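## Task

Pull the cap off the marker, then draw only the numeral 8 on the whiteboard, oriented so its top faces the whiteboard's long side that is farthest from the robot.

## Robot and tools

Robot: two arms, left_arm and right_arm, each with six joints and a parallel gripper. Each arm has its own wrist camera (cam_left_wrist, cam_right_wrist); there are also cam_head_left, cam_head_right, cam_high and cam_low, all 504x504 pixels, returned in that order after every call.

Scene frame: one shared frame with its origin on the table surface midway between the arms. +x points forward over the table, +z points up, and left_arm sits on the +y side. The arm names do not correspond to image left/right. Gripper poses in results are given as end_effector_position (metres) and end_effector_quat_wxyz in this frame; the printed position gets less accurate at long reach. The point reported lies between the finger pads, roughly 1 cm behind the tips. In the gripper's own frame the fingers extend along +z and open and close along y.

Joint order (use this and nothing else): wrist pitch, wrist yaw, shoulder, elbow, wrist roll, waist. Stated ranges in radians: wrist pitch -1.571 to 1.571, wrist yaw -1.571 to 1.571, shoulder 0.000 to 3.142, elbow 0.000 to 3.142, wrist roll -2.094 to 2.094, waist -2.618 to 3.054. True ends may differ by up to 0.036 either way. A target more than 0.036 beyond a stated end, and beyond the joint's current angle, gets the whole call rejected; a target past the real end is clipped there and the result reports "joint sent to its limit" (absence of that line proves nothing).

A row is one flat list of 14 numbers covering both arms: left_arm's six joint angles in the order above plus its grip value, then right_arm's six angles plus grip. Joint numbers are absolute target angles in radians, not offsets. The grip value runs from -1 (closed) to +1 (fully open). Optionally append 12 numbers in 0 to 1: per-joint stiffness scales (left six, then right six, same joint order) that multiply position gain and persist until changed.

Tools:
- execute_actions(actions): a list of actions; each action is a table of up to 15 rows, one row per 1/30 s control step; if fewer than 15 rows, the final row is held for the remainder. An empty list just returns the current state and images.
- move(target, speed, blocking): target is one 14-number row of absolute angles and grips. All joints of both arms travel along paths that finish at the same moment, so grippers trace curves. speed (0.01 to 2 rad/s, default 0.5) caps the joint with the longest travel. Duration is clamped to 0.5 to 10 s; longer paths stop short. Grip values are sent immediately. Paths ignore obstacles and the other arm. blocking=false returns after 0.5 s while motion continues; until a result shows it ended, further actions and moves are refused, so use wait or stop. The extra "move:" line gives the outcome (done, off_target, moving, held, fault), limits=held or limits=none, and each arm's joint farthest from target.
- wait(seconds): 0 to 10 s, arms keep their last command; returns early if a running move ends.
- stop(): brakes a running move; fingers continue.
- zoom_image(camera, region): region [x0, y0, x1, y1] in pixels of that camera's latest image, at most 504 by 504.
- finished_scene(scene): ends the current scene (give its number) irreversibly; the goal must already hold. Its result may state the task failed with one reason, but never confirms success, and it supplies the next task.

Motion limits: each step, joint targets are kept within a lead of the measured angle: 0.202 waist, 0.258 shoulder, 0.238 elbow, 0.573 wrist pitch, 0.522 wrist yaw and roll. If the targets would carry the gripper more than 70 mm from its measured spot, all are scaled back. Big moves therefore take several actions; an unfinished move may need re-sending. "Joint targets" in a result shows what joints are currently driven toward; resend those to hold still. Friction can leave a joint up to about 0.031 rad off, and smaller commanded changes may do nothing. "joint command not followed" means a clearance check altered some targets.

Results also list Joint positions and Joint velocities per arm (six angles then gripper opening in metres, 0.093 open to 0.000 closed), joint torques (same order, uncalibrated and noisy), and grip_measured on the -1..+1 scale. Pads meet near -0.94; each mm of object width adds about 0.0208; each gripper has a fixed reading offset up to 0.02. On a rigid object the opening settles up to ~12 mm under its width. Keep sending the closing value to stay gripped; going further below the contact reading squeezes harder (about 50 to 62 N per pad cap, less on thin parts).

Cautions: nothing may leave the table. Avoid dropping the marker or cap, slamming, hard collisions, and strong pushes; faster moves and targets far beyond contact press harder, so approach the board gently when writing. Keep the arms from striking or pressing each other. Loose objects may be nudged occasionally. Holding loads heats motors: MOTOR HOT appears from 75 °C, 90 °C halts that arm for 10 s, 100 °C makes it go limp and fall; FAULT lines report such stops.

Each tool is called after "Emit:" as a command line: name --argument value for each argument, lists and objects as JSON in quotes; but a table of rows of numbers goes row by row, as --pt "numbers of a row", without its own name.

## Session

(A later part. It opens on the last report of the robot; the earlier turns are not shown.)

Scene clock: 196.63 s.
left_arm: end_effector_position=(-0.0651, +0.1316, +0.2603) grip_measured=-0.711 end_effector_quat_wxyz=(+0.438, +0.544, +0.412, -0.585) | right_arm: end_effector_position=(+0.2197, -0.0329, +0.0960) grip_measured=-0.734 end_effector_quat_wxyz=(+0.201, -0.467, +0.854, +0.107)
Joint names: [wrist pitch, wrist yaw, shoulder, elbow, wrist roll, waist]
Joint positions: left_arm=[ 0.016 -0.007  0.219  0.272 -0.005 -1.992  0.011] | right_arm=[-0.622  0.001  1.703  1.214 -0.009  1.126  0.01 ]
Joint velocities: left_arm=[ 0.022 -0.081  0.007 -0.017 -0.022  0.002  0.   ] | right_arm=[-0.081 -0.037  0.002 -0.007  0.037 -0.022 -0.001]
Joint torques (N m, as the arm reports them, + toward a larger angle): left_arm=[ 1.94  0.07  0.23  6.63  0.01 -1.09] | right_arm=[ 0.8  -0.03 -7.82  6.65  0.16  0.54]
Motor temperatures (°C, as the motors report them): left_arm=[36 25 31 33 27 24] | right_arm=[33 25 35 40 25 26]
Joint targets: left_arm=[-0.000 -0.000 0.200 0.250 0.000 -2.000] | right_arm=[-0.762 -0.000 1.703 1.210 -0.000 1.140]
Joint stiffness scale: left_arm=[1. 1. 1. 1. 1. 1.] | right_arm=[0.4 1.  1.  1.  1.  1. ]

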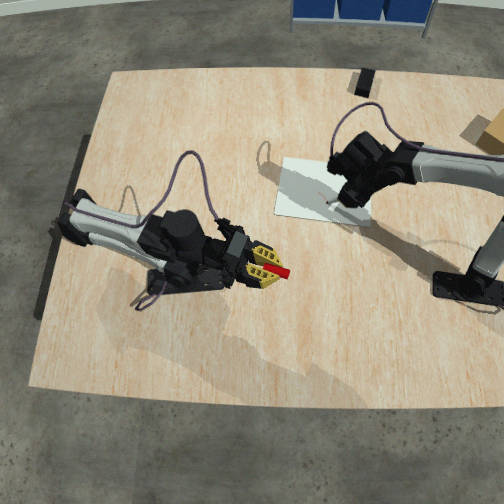

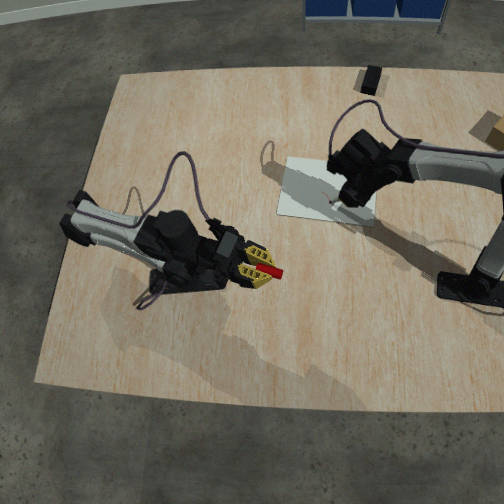

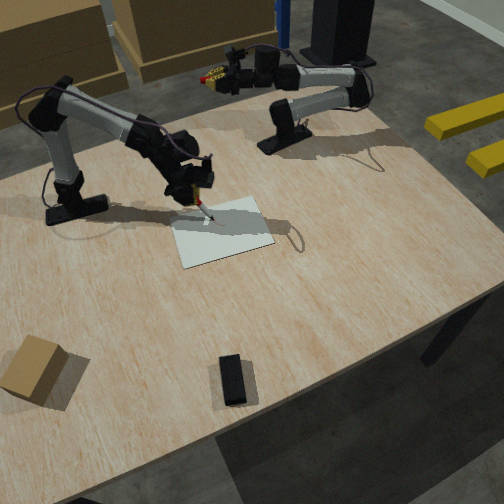

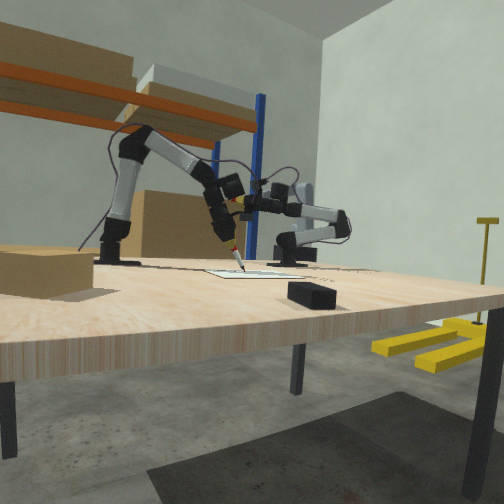

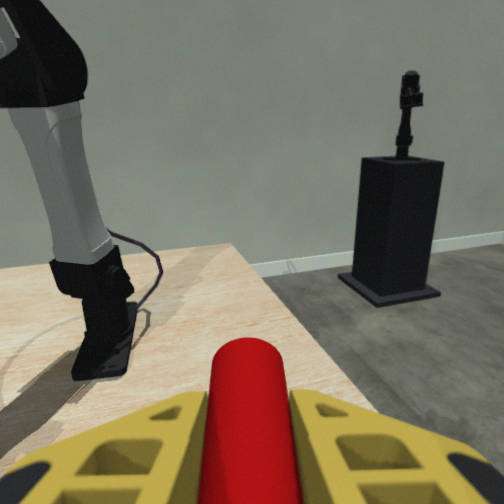

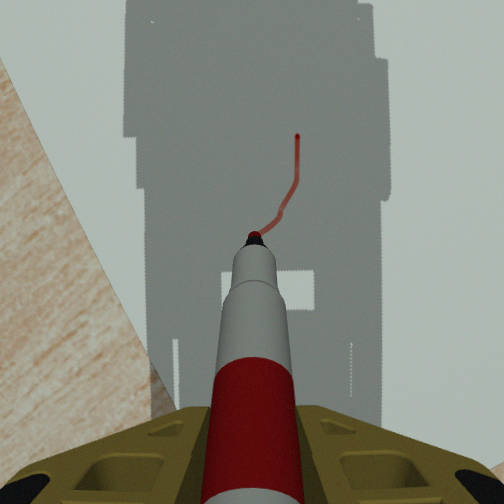

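Emit:
execute_actions --actions '[[[0,0,0.2,0.25,0,-2,-0.9,-0.75,0,1.709,1.21,0,1.143,-0.9],[0,0,0.2,0.25,0,-2,-0.9,-0.735,0,1.715,1.21,0,1.146,-0.9],[0,0,0.2,0.25,0,-2,-0.9,-0.72,0,1.721,1.21,0,1.149,-0.9],[0,0,0.2,0.25,0,-2,-0.9,-0.705,0,1.727,1.21,0,1.152,-0.9],[0,0,0.2,0.25,0,-2,-0.9,-0.69,0,1.732,1.21,0,1.155,-0.9],[0,0,0.2,0.25,0,-2,-0.9,-0.675,0,1.736,1.21,0,1.158,-0.9],[0,0,0.2,0.25,0,-2,-0.9,-0.668,0,1.738,1.21,0,1.161,-0.9],[0,0,0.2,0.25,0,-2,-0.9,-0.665,0,1.739,1.21,0,1.164,-0.9],[0,0,0.2,0.25,0,-2,-0.9,-0.662,0,1.74,1.21,0,1.167,-0.9],[0,0,0.2,0.25,0,-2,-0.9,-0.659,0,1.741,1.21,0,1.17,-0.9],[0,0,0.2,0.25,0,-2,-0.9,-0.657,0,1.742,1.21,0,1.173,-0.9],[0,0,0.2,0.25,0,-2,-0.9,-0.655,0,1.743,1.21,0,1.175,-0.9]], [[0,0,0.2,0.25,0,-2,-0.9,-0.65,0,1.745,1.21,0,1.177,-0.9],[0,0,0.2,0.25,0,-2,-0.9,-0.645,0,1.746,1.21,0,1.18,-0.9],[0,0,0.2,0.25,0,-2,-0.9,-0.64,0,1.748,1.21,0,1.183,-0.9],[0,0,0.2,0.25,0,-2,-0.9,-0.635,0,1.75,1.21,0,1.186,-0.9],[0,0,0.2,0.25,0,-2,-0.9,-0.63,0,1.751,1.21,0,1.188,-0.9],[0,0,0.2,0.25,0,-2,-0.9,-0.625,0,1.753,1.21,0,1.19,-0.9],[0,0,0.2,0.25,0,-2,-0.9,-0.62,0,1.755,1.21,0,1.192,-0.9],[0,0,0.2,0.25,0,-2,-0.9,-0.614,0,1.757,1.21,0,1.194,-0.9],[0,0,0.2,0.25,0,-2,-0.9,-0.608,0,1.759,1.21,0,1.196,-0.9],[0,0,0.2,0.25,0,-2,-0.9,-0.602,0,1.761,1.21,0,1.198,-0.9],[0,0,0.2,0.25,0,-2,-0.9,-0.602,0,1.761,1.21,0,1.199,-0.9]], [[0,0,0.2,0.25,0,-2,-0.9,-0.594,0,1.764,1.21,0,1.2,-0.9],[0,0,0.2,0.25,0,-2,-0.9,-0.585,0,1.767,1.21,0,1.201,-0.9],[0,0,0.2,0.25,0,-2,-0.9,-0.577,0,1.77,1.21,0,1.202,-0.9],[0,0,0.2,0.25,0,-2,-0.9,-0.568,0,1.773,1.21,0,1.203,-0.9],[0,0,0.2,0.25,0,-2,-0.9,-0.56,0,1.776,1.21,0,1.204,-0.9],[0,0,0.2,0.25,0,-2,-0.9,-0.552,0,1.779,1.21,0,1.204,-0.9],[0,0,0.2,0.25,0,-2,-0.9,-0.543,0,1.782,1.21,0,1.204,-0.9],[0,0,0.2,0.25,0,-2,-0.9,-0.535,0,1.784,1.21,0,1.204,-0.9]], [[0,0,0.2,0.25,0,-2,-0.9,-0.53,0,1.786,1.21,0,1.19,-0.9],[0,0,0.2,0.25,0,-2,-0.9,-0.524,0,1.788,1.21,0,1.176,-0.9],[0,0,0.2,0.25,0,-2,-0.9,-0.519,0,1.79,1.21,0,1.174,-0.9],[0,0,0.2,0.25,0,-2,-0.9,-0.514,0,1.792,1.21,0,1.173,-0.9],[0,0,0.2,0.25,0,-2,-0.9,-0.508,0,1.794,1.21,0,1.171,-0.9],[0,0,0.2,0.25,0,-2,-0.9,-0.503,0,1.796,1.21,0,1.17,-0.9],[0,0,0.2,0.25,0,-2,-0.9,-0.498,0,1.798,1.21,0,1.168,-0.9],[0,0,0.2,0.25,0,-2,-0.9,-0.492,0,1.8,1.21,0,1.166,-0.9],[0,0,0.2,0.25,0,-2,-0.9,-0.487,0,1.802,1.21,0,1.164,-0.9],[0,0,0.2,0.25,0,-2,-0.9,-0.482,0,1.804,1.21,0,1.162,-0.9],[0,0,0.2,0.25,0,-2,-0.9,-0.477,0,1.805,1.21,0,1.16,-0.9],[0,0,0.2,0.25,0,-2,-0.9,-0.477,0,1.805,1.21,0,1.158,-0.9]], [[0,0,0.2,0.25,0,-2,-0.9,-0.474,0,1.806,1.21,0,1.155,-0.9],[0,0,0.2,0.25,0,-2,-0.9,-0.471,0,1.807,1.21,0,1.152,-0.9],[0,0,0.2,0.25,0,-2,-0.9,-0.468,0,1.808,1.21,0,1.149,-0.9],[0,0,0.2,0.25,0,-2,-0.9,-0.465,0,1.809,1.21,0,1.146,-0.9],[0,0,0.2,0.25,0,-2,-0.9,-0.462,0,1.81,1.21,0,1.143,-0.9],[0,0,0.2,0.25,0,-2,-0.9,-0.459,0,1.811,1.21,0,1.14,-0.9],[0,0,0.2,0.25,0,-2,-0.9,-0.459,0,1.811,1.21,0,1.137,-0.9],[0,0,0.2,0.25,0,-2,-0.9,-0.459,0,1.811,1.21,0,1.134,-0.9]]]'

Scene clock: 235.73 s.
left_arm: end_effector_position=(-0.0651, +0.1316, +0.2603) grip_measured=-0.711 end_effector_quat_wxyz=(+0.438, +0.544, +0.412, -0.585) | right_arm: end_effector_position=(+0.2334, +0.0100, +0.0904) grip_measured=-0.734 end_effector_quat_wxyz=(+0.256, -0.469, +0.833, +0.145)
Joint names: [wrist pitch, wrist yaw, shoulder, elbow, wrist roll, waist]
Joint positions: left_arm=[ 0.016 -0.007  0.219  0.272 -0.005 -1.992  0.011] | right_arm=[-0.406 -0.008  1.781  1.214 -0.009  1.15   0.01 ]
Joint velocities: left_arm=[-0.007 -0.037  0.007  0.012  0.007  0.007 -0.   ] | right_arm=[-0.022  0.007  0.007  0.002 -0.037 -0.007 -0.   ]
Joint torques (N m, as the arm reports them, + toward a larger angle): left_arm=[ 1.94  0.07  0.22  6.63  0.01 -1.09] | right_arm=[ 1.42  0.05 -6.32  6.72  0.16 -1.48]
Motor temperatures (°C, as the motors report them): left_arm=[36 25 31 32 27 24] | right_arm=[31 25 37 39 25 26]
Joint targets: left_arm=[-0.000 -0.000 0.200 0.250 0.000 -2.000] | right_arm=[-0.459 -0.000 1.811 1.210 0.000 1.134]
Joint stiffness scale: left_arm=[1. 1. 1. 1. 1. 1.] | right_arm=[0.4 1.  1.  1.  1.  1. ]

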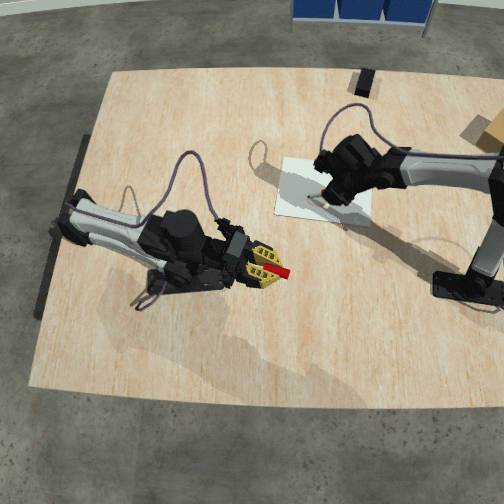

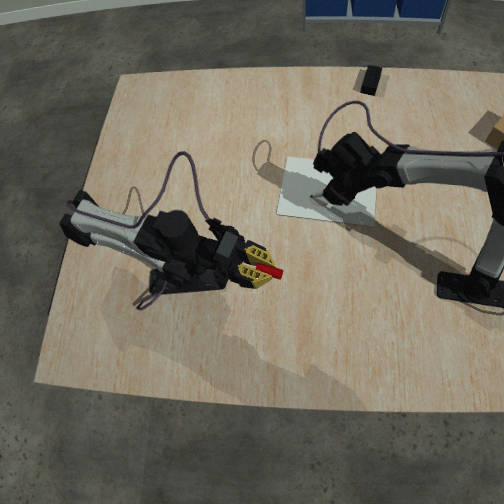

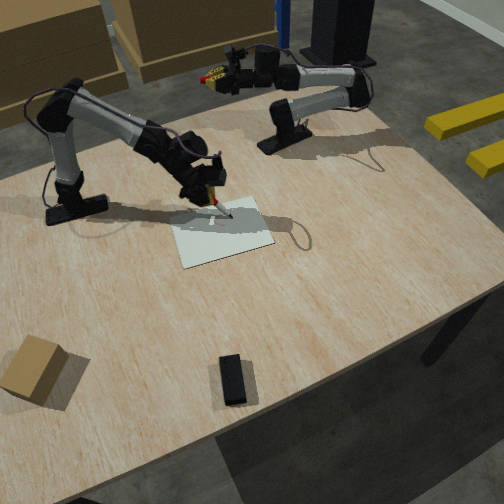

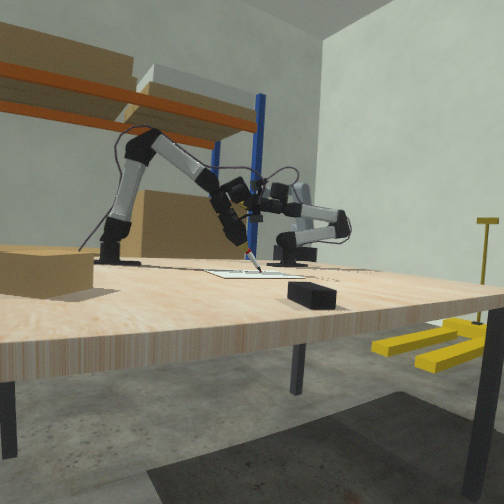

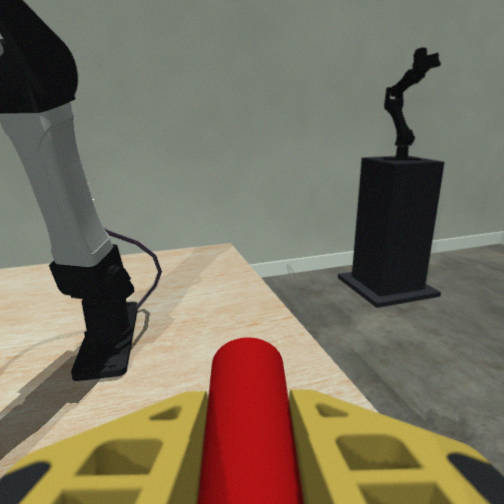

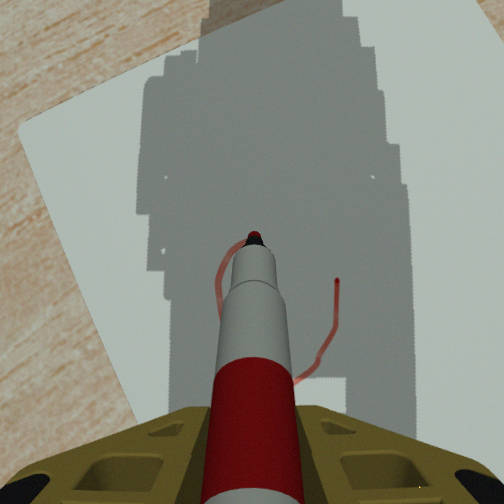

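Emit:
execute_actions --actions '[[[0,0,0.2,0.25,0,-2,-0.9,-0.49,0,1.803,1.21,0,1.134,-0.9],[0,0,0.2,0.25,0,-2,-0.9,-0.52,0,1.793,1.21,0,1.133,-0.9],[0,0,0.2,0.25,0,-2,-0.9,-0.55,0,1.784,1.21,0,1.132,-0.9],[0,0,0.2,0.25,0,-2,-0.9,-0.553,0,1.782,1.21,0,1.13,-0.9],[0,0,0.2,0.25,0,-2,-0.9,-0.555,0,1.781,1.21,0,1.127,-0.9],[0,0,0.2,0.25,0,-2,-0.9,-0.557,0,1.78,1.21,0,1.124,-0.9],[0,0,0.2,0.25,0,-2,-0.9,-0.56,0,1.779,1.21,0,1.121,-0.9],[0,0,0.2,0.25,0,-2,-0.9,-0.562,0,1.778,1.21,0,1.118,-0.9],[0,0,0.2,0.25,0,-2,-0.9,-0.565,0,1.777,1.21,0,1.115,-0.9],[0,0,0.2,0.25,0,-2,-0.9,-0.567,0,1.776,1.21,0,1.112,-0.9],[0,0,0.2,0.25,0,-2,-0.9,-0.57,0,1.775,1.21,0,1.109,-0.9],[0,0,0.2,0.25,0,-2,-0.9,-0.573,0,1.774,1.21,0,1.106,-0.9],[0,0,0.2,0.25,0,-2,-0.9,-0.576,0,1.773,1.21,0,1.103,-0.9]], [[0,0,0.2,0.25,0,-2,-0.9,-0.58,0,1.7715,1.21,0,1.101,-0.9],[0,0,0.2,0.25,0,-2,-0.9,-0.584,0,1.77,1.21,0,1.099,-0.9],[0,0,0.2,0.25,0,-2,-0.9,-0.588,0,1.7685,1.21,0,1.096,-0.9],[0,0,0.2,0.25,0,-2,-0.9,-0.592,0,1.767,1.21,0,1.093,-0.9],[0,0,0.2,0.25,0,-2,-0.9,-0.596,0,1.7655,1.21,0,1.09,-0.9],[0,0,0.2,0.25,0,-2,-0.9,-0.6,0,1.764,1.21,0,1.087,-0.9],[0,0,0.2,0.25,0,-2,-0.9,-0.604,0,1.7625,1.21,0,1.084,-0.9],[0,0,0.2,0.25,0,-2,-0.9,-0.608,0,1.761,1.21,0,1.081,-0.9],[0,0,0.2,0.25,0,-2,-0.9,-0.612,0,1.7595,1.21,0,1.078,-0.9],[0,0,0.2,0.25,0,-2,-0.9,-0.616,0,1.758,1.21,0,1.075,-0.9],[0,0,0.2,0.25,0,-2,-0.9,-0.618,0,1.757,1.21,0,1.072,-0.9]], [[0,0,0.2,0.25,0,-2,-0.9,-0.622,0,1.7555,1.21,0,1.07,-0.9],[0,0,0.2,0.25,0,-2,-0.9,-0.626,0,1.754,1.21,0,1.067,-0.9],[0,0,0.2,0.25,0,-2,-0.9,-0.629,0,1.753,1.21,0,1.064,-0.9],[0,0,0.2,0.25,0,-2,-0.9,-0.632,0,1.752,1.21,0,1.061,-0.9],[0,0,0.2,0.25,0,-2,-0.9,-0.635,0,1.751,1.21,0,1.058,-0.9],[0,0,0.2,0.25,0,-2,-0.9,-0.638,0,1.75,1.21,0,1.055,-0.9],[0,0,0.2,0.25,0,-2,-0.9,-0.641,0,1.749,1.21,0,1.052,-0.9],[0,0,0.2,0.25,0,-2,-0.9,-0.644,0,1.748,1.21,0,1.049,-0.9],[0,0,0.2,0.25,0,-2,-0.9,-0.646,0,1.747,1.21,0,1.046,-0.9],[0,0,0.2,0.25,0,-2,-0.9,-0.648,0,1.7465,1.21,0,1.043,-0.9],[0,0,0.2,0.25,0,-2,-0.9,-0.65,0,1.746,1.21,0,1.04,-0.9],[0,0,0.2,0.25,0,-2,-0.9,-0.651,0,1.7455,1.21,0,1.037,-0.9],[0,0,0.2,0.25,0,-2,-0.9,-0.652,0,1.745,1.21,0,1.034,-0.9],[0,0,0.2,0.25,0,-2,-0.9,-0.652,0,1.745,1.21,0,1.031,-0.9]], [[0,0,0.2,0.25,0,-2,-0.9,-0.63,0,1.754,1.21,0,1.029,-0.9],[0,0,0.2,0.25,0,-2,-0.9,-0.605,0,1.762,1.21,0,1.027,-0.9],[0,0,0.2,0.25,0,-2,-0.9,-0.58,0,1.77,1.21,0,1.025,-0.9],[0,0,0.2,0.25,0,-2,-0.9,-0.555,0,1.776,1.21,0,1.022,-0.9],[0,0,0.2,0.25,0,-2,-0.9,-0.551,0,1.777,1.21,0,1.019,-0.9],[0,0,0.2,0.25,0,-2,-0.9,-0.548,0,1.778,1.21,0,1.016,-0.9],[0,0,0.2,0.25,0,-2,-0.9,-0.545,0,1.779,1.21,0,1.013,-0.9],[0,0,0.2,0.25,0,-2,-0.9,-0.542,0,1.78,1.21,0,1.01,-0.9],[0,0,0.2,0.25,0,-2,-0.9,-0.539,0,1.781,1.21,0,1.007,-0.9],[0,0,0.2,0.25,0,-2,-0.9,-0.535,0,1.7825,1.21,0,1.004,-0.9],[0,0,0.2,0.25,0,-2,-0.9,-0.53,0,1.784,1.21,0,1.002,-0.9],[0,0,0.2,0.25,0,-2,-0.9,-0.53,0,1.784,1.21,0,1.0,-0.9]], [[0,0,0.2,0.25,0,-2,-0.9,-0.524,0,1.786,1.21,0,0.998,-0.9],[0,0,0.2,0.25,0,-2,-0.9,-0.519,0,1.788,1.21,0,0.9965,-0.9],[0,0,0.2,0.25,0,-2,-0.9,-0.513,0,1.79,1.21,0,0.995,-0.9],[0,0,0.2,0.25,0,-2,-0.9,-0.508,0,1.792,1.21,0,0.994,-0.9],[0,0,0.2,0.25,0,-2,-0.9,-0.502,0,1.794,1.21,0,0.993,-0.9],[0,0,0.2,0.25,0,-2,-0.9,-0.497,0,1.796,1.21,0,0.992,-0.9],[0,0,0.2,0.25,0,-2,-0.9,-0.491,0,1.798,1.21,0,0.991,-0.9],[0,0,0.2,0.25,0,-2,-0.9,-0.486,0,1.8,1.21,0,0.99,-0.9],[0,0,0.2,0.25,0,-2,-0.9,-0.48,0,1.802,1.21,0,0.9895,-0.9],[0,0,0.2,0.25,0,-2,-0.9,-0.475,0,1.804,1.21,0,0.989,-0.9]]]'

Scene clock: 296.07 s.
left_arm: end_effector_position=(-0.0651, +0.1316, +0.2603) grip_measured=-0.711 end_effector_quat_wxyz=(+0.438, +0.544, +0.412, -0.585) | right_arm: end_effector_position=(+0.2825, -0.0321, +0.0911) grip_measured=-0.734 end_effector_quat_wxyz=(+0.258, -0.409, +0.867, +0.124)
Joint names: [wrist pitch, wrist yaw, shoulder, elbow, wrist roll, waist]
Joint positions: left_arm=[ 0.016 -0.007  0.219  0.272 -0.005 -1.992  0.011] | right_arm=[-0.434 -0.011  1.771  1.214 -0.009  1.004  0.01 ]
Joint velocities: left_arm=[-0.007  0.037 -0.007 -0.002 -0.022  0.007  0.   ] | right_arm=[-0.022 -0.037 -0.012 -0.007 -0.051  0.012 -0.001]
Joint torques (N m, as the arm reports them, + toward a larger angle): left_arm=[ 1.94  0.07  0.23  6.63  0.01 -1.09] | right_arm=[ 1.4   0.07 -6.01  6.72  0.15 -1.42]
Motor temperatures (°C, as the motors report them): left_arm=[37 25 30 32 27 24] | right_arm=[32 25 36 39 25 26]
Joint targets: left_arm=[-0.000 -0.000 0.200 0.250 0.000 -2.000] | right_arm=[-0.475 -0.000 1.804 1.210 -0.000 0.989]
Joint stiffness scale: left_arm=[1. 1. 1. 1. 1. 1.] | right_arm=[0.4 1.  1.  1.  1.  1. ]

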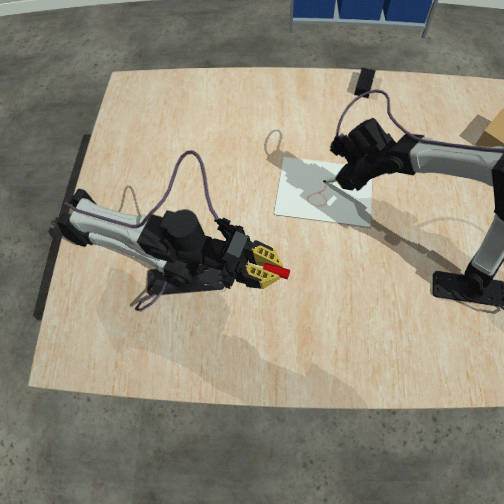

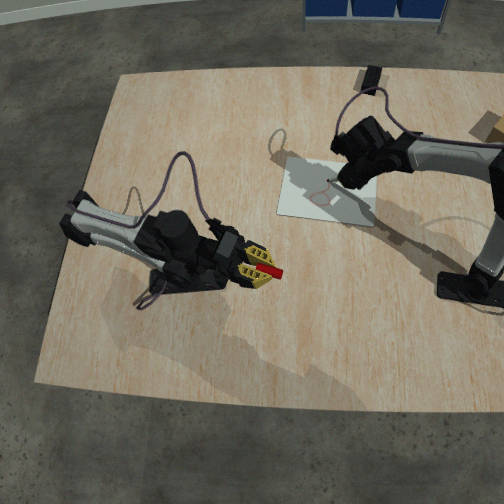

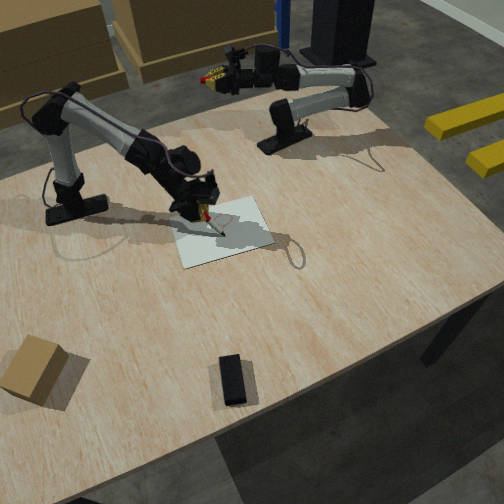

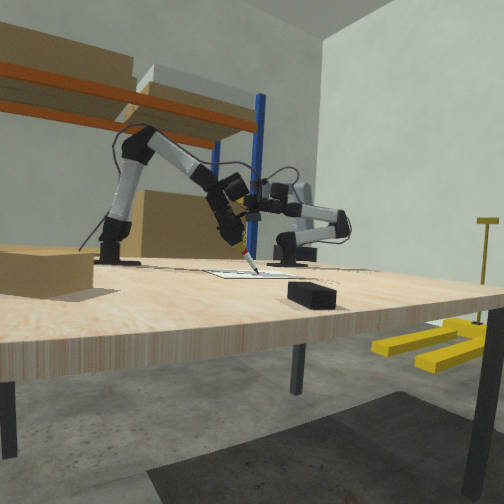

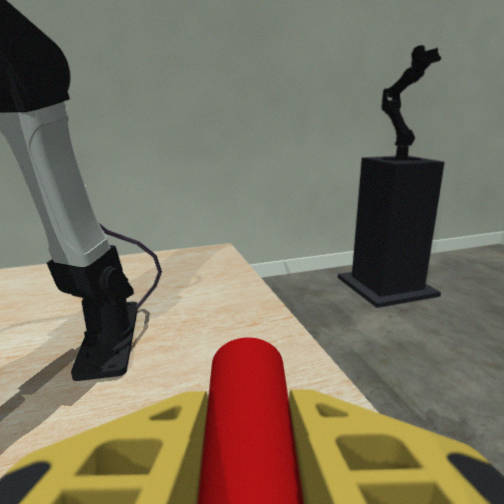

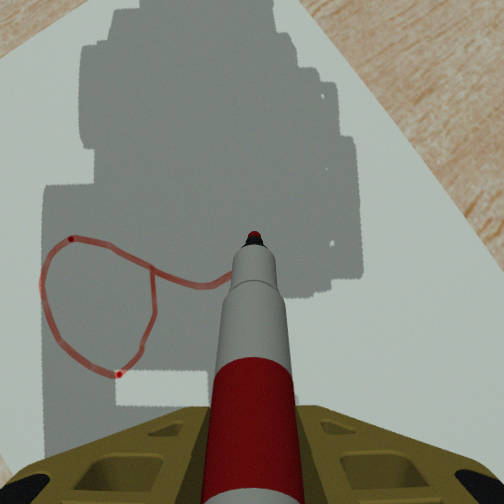

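Emit:
execute_actions --actions '[[[0,0,0.2,0.25,0,-2,-0.9,-0.47,0,1.806,1.21,0,1.003,-0.9],[0,0,0.2,0.25,0,-2,-0.9,-0.465,0,1.808,1.21,0,1.016,-0.9],[0,0,0.2,0.25,0,-2,-0.9,-0.459,0,1.81,1.21,0,1.018,-0.9],[0,0,0.2,0.25,0,-2,-0.9,-0.454,0,1.812,1.21,0,1.019,-0.9],[0,0,0.2,0.25,0,-2,-0.9,-0.449,0,1.814,1.21,0,1.02,-0.9],[0,0,0.2,0.25,0,-2,-0.9,-0.443,0,1.816,1.21,0,1.021,-0.9],[0,0,0.2,0.25,0,-2,-0.9,-0.438,0,1.818,1.21,0,1.022,-0.9],[0,0,0.2,0.25,0,-2,-0.9,-0.433,0,1.82,1.21,0,1.023,-0.9],[0,0,0.2,0.25,0,-2,-0.9,-0.427,0,1.822,1.21,0,1.024,-0.9],[0,0,0.2,0.25,0,-2,-0.9,-0.422,0,1.824,1.21,0,1.0255,-0.9],[0,0,0.2,0.25,0,-2,-0.9,-0.417,0,1.826,1.21,0,1.027,-0.9],[0,0,0.2,0.25,0,-2,-0.9,-0.411,0,1.828,1.21,0,1.029,-0.9],[0,0,0.2,0.25,0,-2,-0.9,-0.411,0,1.828,1.21,0,1.03,-0.9]], [[0,0,0.2,0.25,0,-2,-0.9,-0.406,0,1.83,1.21,0,1.032,-0.9],[0,0,0.2,0.25,0,-2,-0.9,-0.401,0,1.832,1.21,0,1.034,-0.9],[0,0,0.2,0.25,0,-2,-0.9,-0.396,0,1.834,1.21,0,1.036,-0.9],[0,0,0.2,0.25,0,-2,-0.9,-0.391,0,1.836,1.21,0,1.038,-0.9],[0,0,0.2,0.25,0,-2,-0.9,-0.387,0,1.8375,1.21,0,1.04,-0.9],[0,0,0.2,0.25,0,-2,-0.9,-0.383,0,1.839,1.21,0,1.042,-0.9],[0,0,0.2,0.25,0,-2,-0.9,-0.379,0,1.8405,1.21,0,1.045,-0.9],[0,0,0.2,0.25,0,-2,-0.9,-0.375,0,1.842,1.21,0,1.048,-0.9],[0,0,0.2,0.25,0,-2,-0.9,-0.372,0,1.843,1.21,0,1.051,-0.9],[0,0,0.2,0.25,0,-2,-0.9,-0.369,0,1.844,1.21,0,1.054,-0.9],[0,0,0.2,0.25,0,-2,-0.9,-0.367,0,1.845,1.21,0,1.057,-0.9],[0,0,0.2,0.25,0,-2,-0.9,-0.365,0,1.8455,1.21,0,1.06,-0.9],[0,0,0.2,0.25,0,-2,-0.9,-0.363,0,1.846,1.21,0,1.063,-0.9]], [[0,0,0.2,0.25,0,-2,-0.9,-0.385,0,1.84,1.21,0,1.066,-0.9],[0,0,0.2,0.25,0,-2,-0.9,-0.41,0,1.834,1.21,0,1.069,-0.9],[0,0,0.2,0.25,0,-2,-0.9,-0.435,0,1.827,1.21,0,1.072,-0.9],[0,0,0.2,0.25,0,-2,-0.9,-0.455,0,1.82,1.21,0,1.074,-0.9],[0,0,0.2,0.25,0,-2,-0.9,-0.462,0,1.816,1.21,0,1.076,-0.9],[0,0,0.2,0.25,0,-2,-0.9,-0.465,0,1.815,1.21,0,1.078,-0.9],[0,0,0.2,0.25,0,-2,-0.9,-0.468,0,1.814,1.21,0,1.08,-0.9],[0,0,0.2,0.25,0,-2,-0.9,-0.471,0,1.813,1.21,0,1.082,-0.9],[0,0,0.2,0.25,0,-2,-0.9,-0.475,0,1.8115,1.21,0,1.084,-0.9],[0,0,0.2,0.25,0,-2,-0.9,-0.479,0,1.81,1.21,0,1.086,-0.9]]]'

Scene clock: 331.50 s.
left_arm: end_effector_position=(-0.0651, +0.1316, +0.2603) grip_measured=-0.711 end_effector_quat_wxyz=(+0.438, +0.544, +0.412, -0.585) | right_arm: end_effector_position=(+0.2726, +0.0006, +0.0886) grip_measured=-0.734 end_effector_quat_wxyz=(+0.285, -0.431, +0.845, +0.139)
Joint names: [wrist pitch, wrist yaw, shoulder, elbow, wrist roll, waist]
Joint positions: left_arm=[ 0.016 -0.007  0.219  0.272 -0.005 -1.992  0.011] | right_arm=[-0.331  0.005  1.81   1.214 -0.009  1.072  0.01 ]
Joint velocities: left_arm=[ 0.022 -0.066 -0.002  0.007 -0.095 -0.012  0.001] | right_arm=[ 0.007  0.051 -0.002  0.002 -0.022  0.002 -0.001]
Joint torques (N m, as the arm reports them, + toward a larger angle): left_arm=[ 1.94  0.07  0.21  6.62  0.01 -1.09] | right_arm=[ 1.14 -0.07 -8.87  6.73  0.16  0.6 ]
Motor temperatures (°C, as the motors report them): left_arm=[37 25 30 32 27 24] | right_arm=[31 25 36 39 25 26]
Joint targets: left_arm=[0.000 0.000 0.200 0.250 -0.000 -2.000] | right_arm=[-0.479 0.000 1.810 1.210 -0.000 1.086]
Joint stiffness scale: left_arm=[1. 1. 1. 1. 1. 1.] | right_arm=[0.4 1.  1.  1.  1.  1. ]

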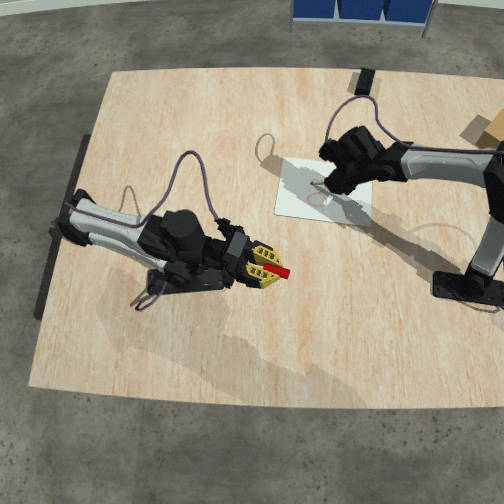

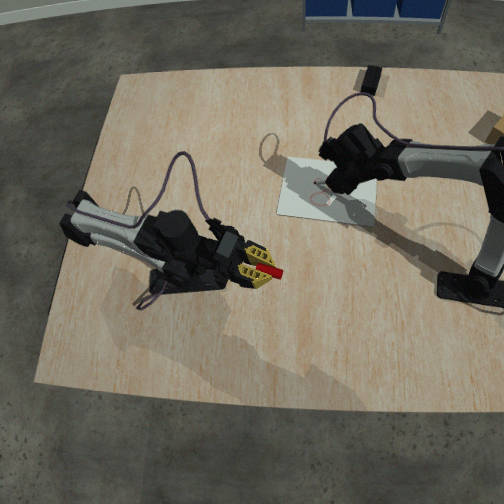

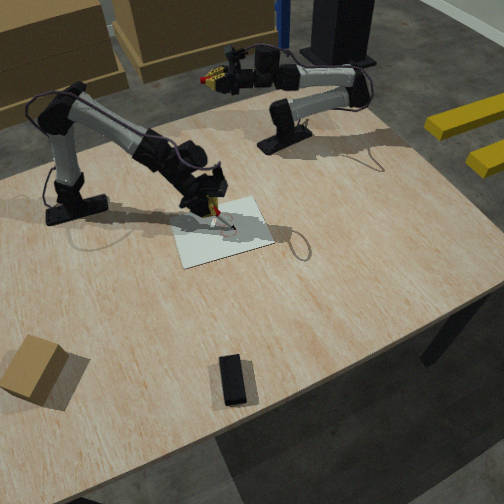

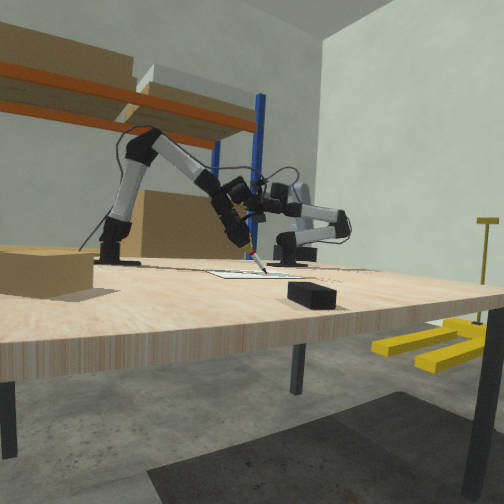

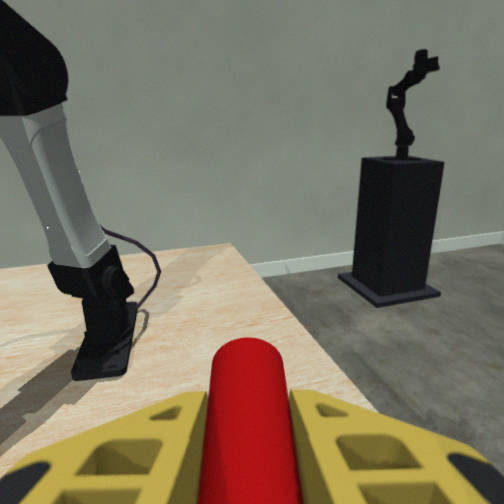

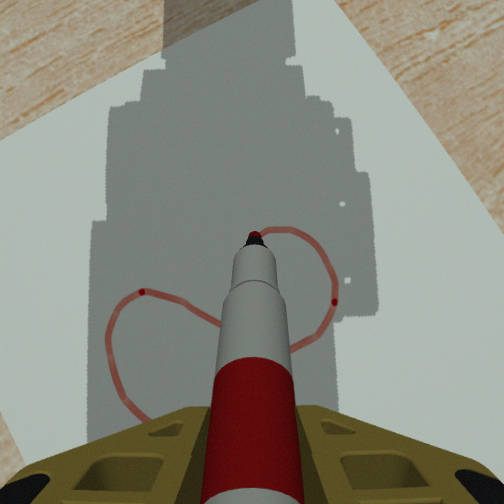

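Emit:
execute_actions --actions '[[[0,0,0.2,0.25,0,-2,-0.9,-0.484,0,1.808,1.21,0,1.088,-0.9],[0,0,0.2,0.25,0,-2,-0.9,-0.489,0,1.806,1.21,0,1.09,-0.9],[0,0,0.2,0.25,0,-2,-0.9,-0.494,0,1.804,1.21,0,1.092,-0.9],[0,0,0.2,0.25,0,-2,-0.9,-0.499,0,1.802,1.21,0,1.094,-0.9],[0,0,0.2,0.25,0,-2,-0.9,-0.504,0,1.8,1.21,0,1.096,-0.9],[0,0,0.2,0.25,0,-2,-0.9,-0.509,0,1.798,1.21,0,1.098,-0.9],[0,0,0.2,0.25,0,-2,-0.9,-0.514,0,1.796,1.21,0,1.1,-0.9],[0,0,0.2,0.25,0,-2,-0.9,-0.519,0,1.794,1.21,0,1.101,-0.9],[0,0,0.2,0.25,0,-2,-0.9,-0.524,0,1.792,1.21,0,1.102,-0.9],[0,0,0.2,0.25,0,-2,-0.9,-0.529,0,1.79,1.21,0,1.103,-0.9],[0,0,0.2,0.25,0,-2,-0.9,-0.534,0,1.788,1.21,0,1.104,-0.9],[0,0,0.2,0.25,0,-2,-0.9,-0.539,0,1.786,1.21,0,1.105,-0.9],[0,0,0.2,0.25,0,-2,-0.9,-0.544,0,1.784,1.21,0,1.106,-0.9],[0,0,0.2,0.25,0,-2,-0.9,-0.549,0,1.782,1.21,0,1.1065,-0.9],[0,0,0.2,0.25,0,-2,-0.9,-0.554,0,1.78,1.21,0,1.107,-0.9]], [[0,0,0.2,0.25,0,-2,-0.9,-0.562,0,1.777,1.21,0,1.1075,-0.9],[0,0,0.2,0.25,0,-2,-0.9,-0.57,0,1.774,1.21,0,1.108,-0.9],[0,0,0.2,0.25,0,-2,-0.9,-0.578,0,1.771,1.21,0,1.108,-0.9],[0,0,0.2,0.25,0,-2,-0.9,-0.586,0,1.768,1.21,0,1.108,-0.9],[0,0,0.2,0.25,0,-2,-0.9,-0.594,0,1.765,1.21,0,1.108,-0.9],[0,0,0.2,0.25,0,-2,-0.9,-0.602,0,1.762,1.21,0,1.108,-0.9],[0,0,0.2,0.25,0,-2,-0.9,-0.61,0,1.759,1.21,0,1.108,-0.9],[0,0,0.2,0.25,0,-2,-0.9,-0.618,0,1.756,1.21,0,1.108,-0.9],[0,0,0.2,0.25,0,-2,-0.9,-0.626,0,1.753,1.21,0,1.108,-0.9]]]'

Emit:
move --target '[0,0,0.2,0.25,0,-2,-0.9,-0.48,0,1.5,1.21,0,1.095,-0.9,1,1,1,1,1,1,1,1,1,1,1,1]' --speed 0.4

Emit:
zoom_image --camera "cam_high" --region '[160,180,285,275]'

Scene clock: 351.57 s.
left_arm: end_effector_position=(-0.0651, +0.1316, +0.2603) grip_measured=-0.711 end_effector_quat_wxyz=(+0.438, +0.544, +0.412, -0.585) | right_arm: end_effector_position=(+0.2479, -0.0167, +0.0926) grip_measured=-0.734 end_effector_quat_wxyz=(+0.244, -0.447, +0.852, +0.122)
Joint names: [wrist pitch, wrist yaw, shoulder, elbow, wrist roll, waist]
Joint positions: left_arm=[ 0.016 -0.007  0.219  0.272 -0.005 -1.992  0.011] | right_arm=[-0.479  0.005  1.753  1.214 -0.009  1.094  0.01 ]
Joint velocities: left_arm=[-0.022  0.007 -0.007  0.002  0.007 -0.002  0.002] | right_arm=[-0.081 -0.007  0.007 -0.002  0.007 -0.017 -0.   ]
Joint torques (N m, as the arm reports them, + toward a larger angle): left_arm=[ 1.94  0.07  0.23  6.62  0.01 -1.08] | right_arm=[ 0.98 -0.07 -8.33  6.7   0.16  0.54]
Motor temperatures (°C, as the motors report them): left_arm=[37 25 30 32 27 24] | right_arm=[31 25 38 40 25 26]
Joint targets: left_arm=[-0.000 -0.000 0.200 0.250 0.000 -2.000] | right_arm=[-0.626 0.000 1.753 1.210 0.000 1.108]
Joint stiffness scale: left_arm=[1. 1. 1. 1. 1. 1.] | right_arm=[0.4 1.  1.  1.  1.  1. ]

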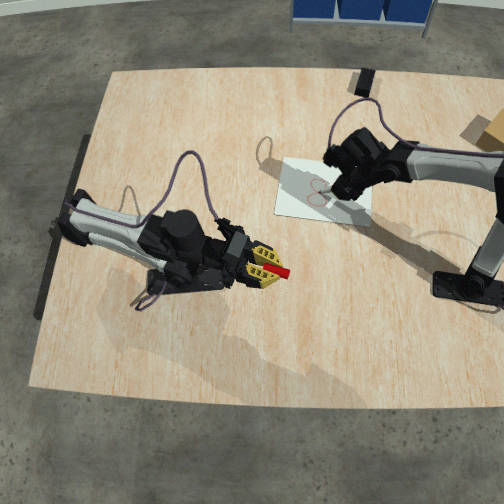

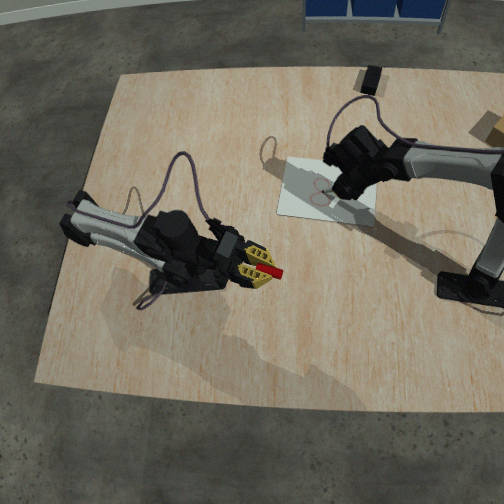

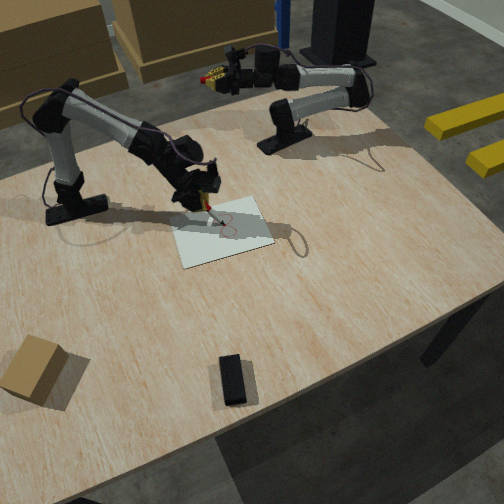

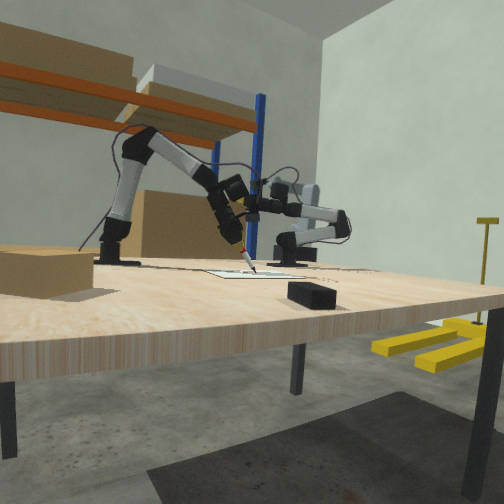

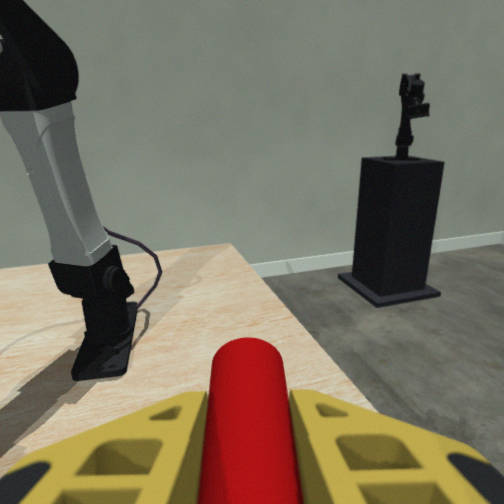

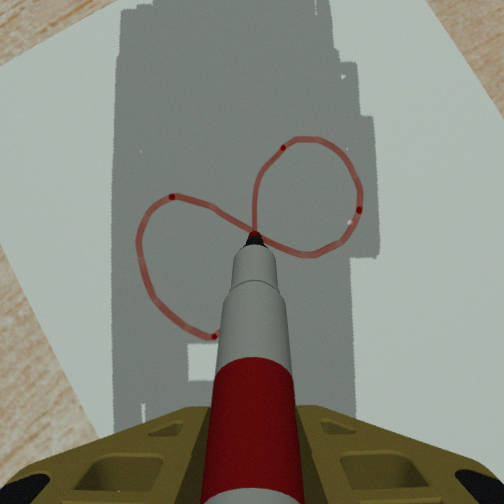

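Scene clock: 352.60 s.
left_arm: end_effector_position=(-0.0651, +0.1316, +0.2603) grip_measured=-0.711 end_effector_quat_wxyz=(+0.438, +0.544, +0.412, -0.585) | right_arm: end_effector_position=(+0.2434, -0.0231, +0.1978) grip_measured=-0.734 end_effector_quat_wxyz=(+0.351, -0.427, +0.815, +0.177)
Joint names: [wrist pitch, wrist yaw, shoulder, elbow, wrist roll, waist]
Joint positions: left_arm=[ 0.016 -0.007  0.219  0.272 -0.005 -1.992  0.011] | right_arm=[-0.478  0.005  1.5    1.214 -0.009  1.094  0.01 ]
Joint velocities: left_arm=[ 0.037  0.007 -0.012 -0.007 -0.022  0.012  0.001] | right_arm=[ 0.007 -0.051 -0.017 -0.007 -0.022 -0.007 -0.001]
Joint torques (N m, as the arm reports them, + toward a larger angle): left_arm=[ 1.94  0.07  0.22  6.63  0.01 -1.08] | right_arm=[ 1.94 -0.07 -6.67  7.27  0.16 -0.34]
Motor temperatures (°C, as the motors report them): left_arm=[37 25 30 32 27 24] | right_arm=[31 25 39 40 25 26]
Joint targets: left_arm=[0.000 -0.000 0.200 0.250 -0.000 -2.000] | right_arm=[-0.480 -0.000 1.500 1.210 -0.000 1.095]
Joint stiffness scale: left_arm=[1. 1. 1. 1. 1. 1.] | right_arm=[1. 1. 1. 1. 1. 1.]
move: off_target (left_arm); limits=none; left_arm: farthest joint: the elbow, 0.022 radians from its target (0.022 radians at the start); right_arm: farthest joint: the wrist roll, 0.009 radians from its target (0.009 radians at the start)

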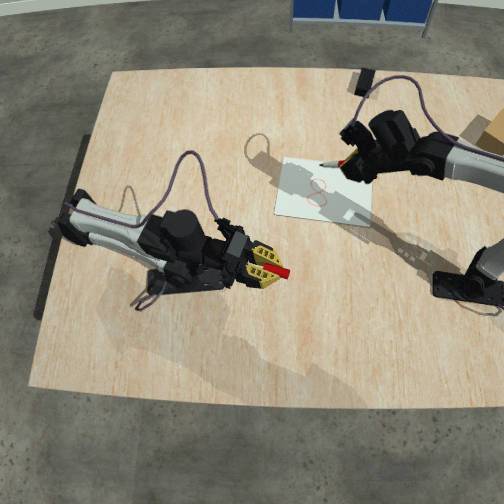

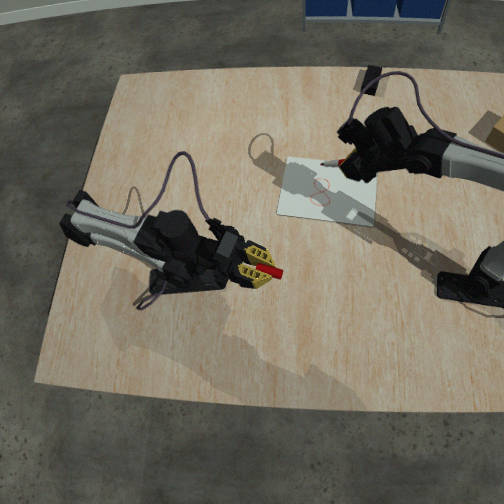

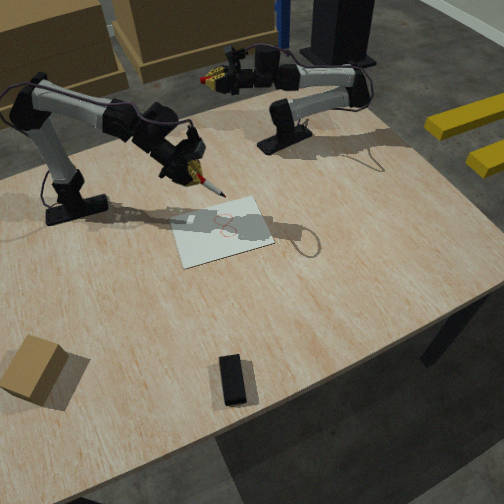

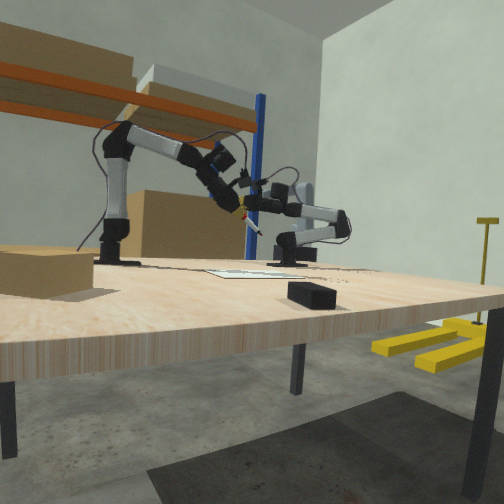

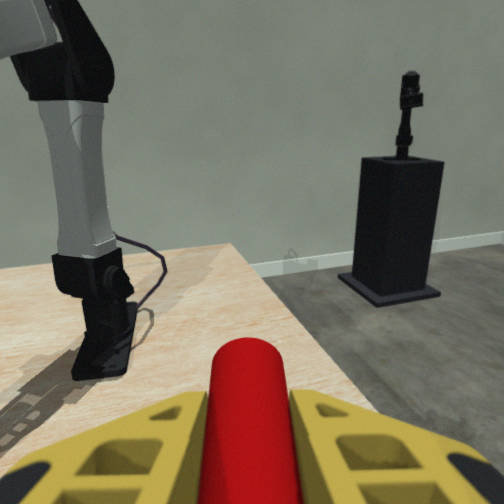

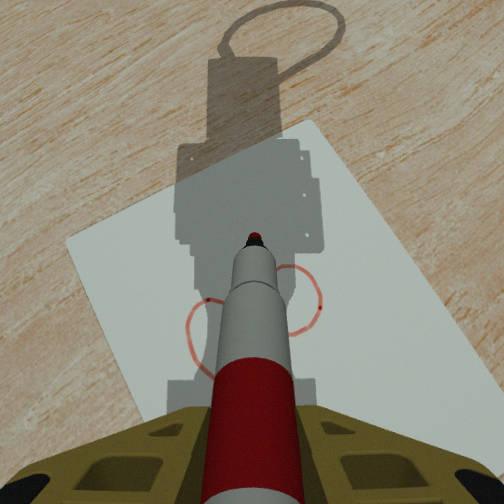

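Region (160, 180, 285, 275) of cam_high's 504x504 image, scaled by 4.032, with more detail than that image has; it fills the top 383 rows of this view, and the rest is white.

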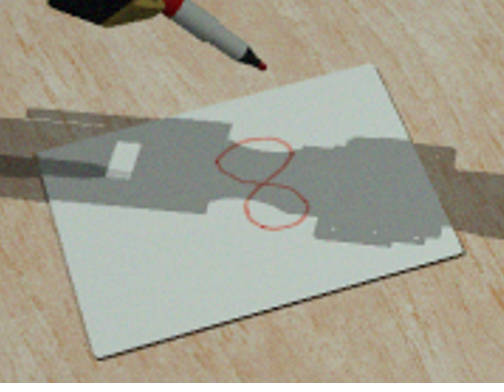

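Emit:
finished_scene --scene 2

The scene is finished.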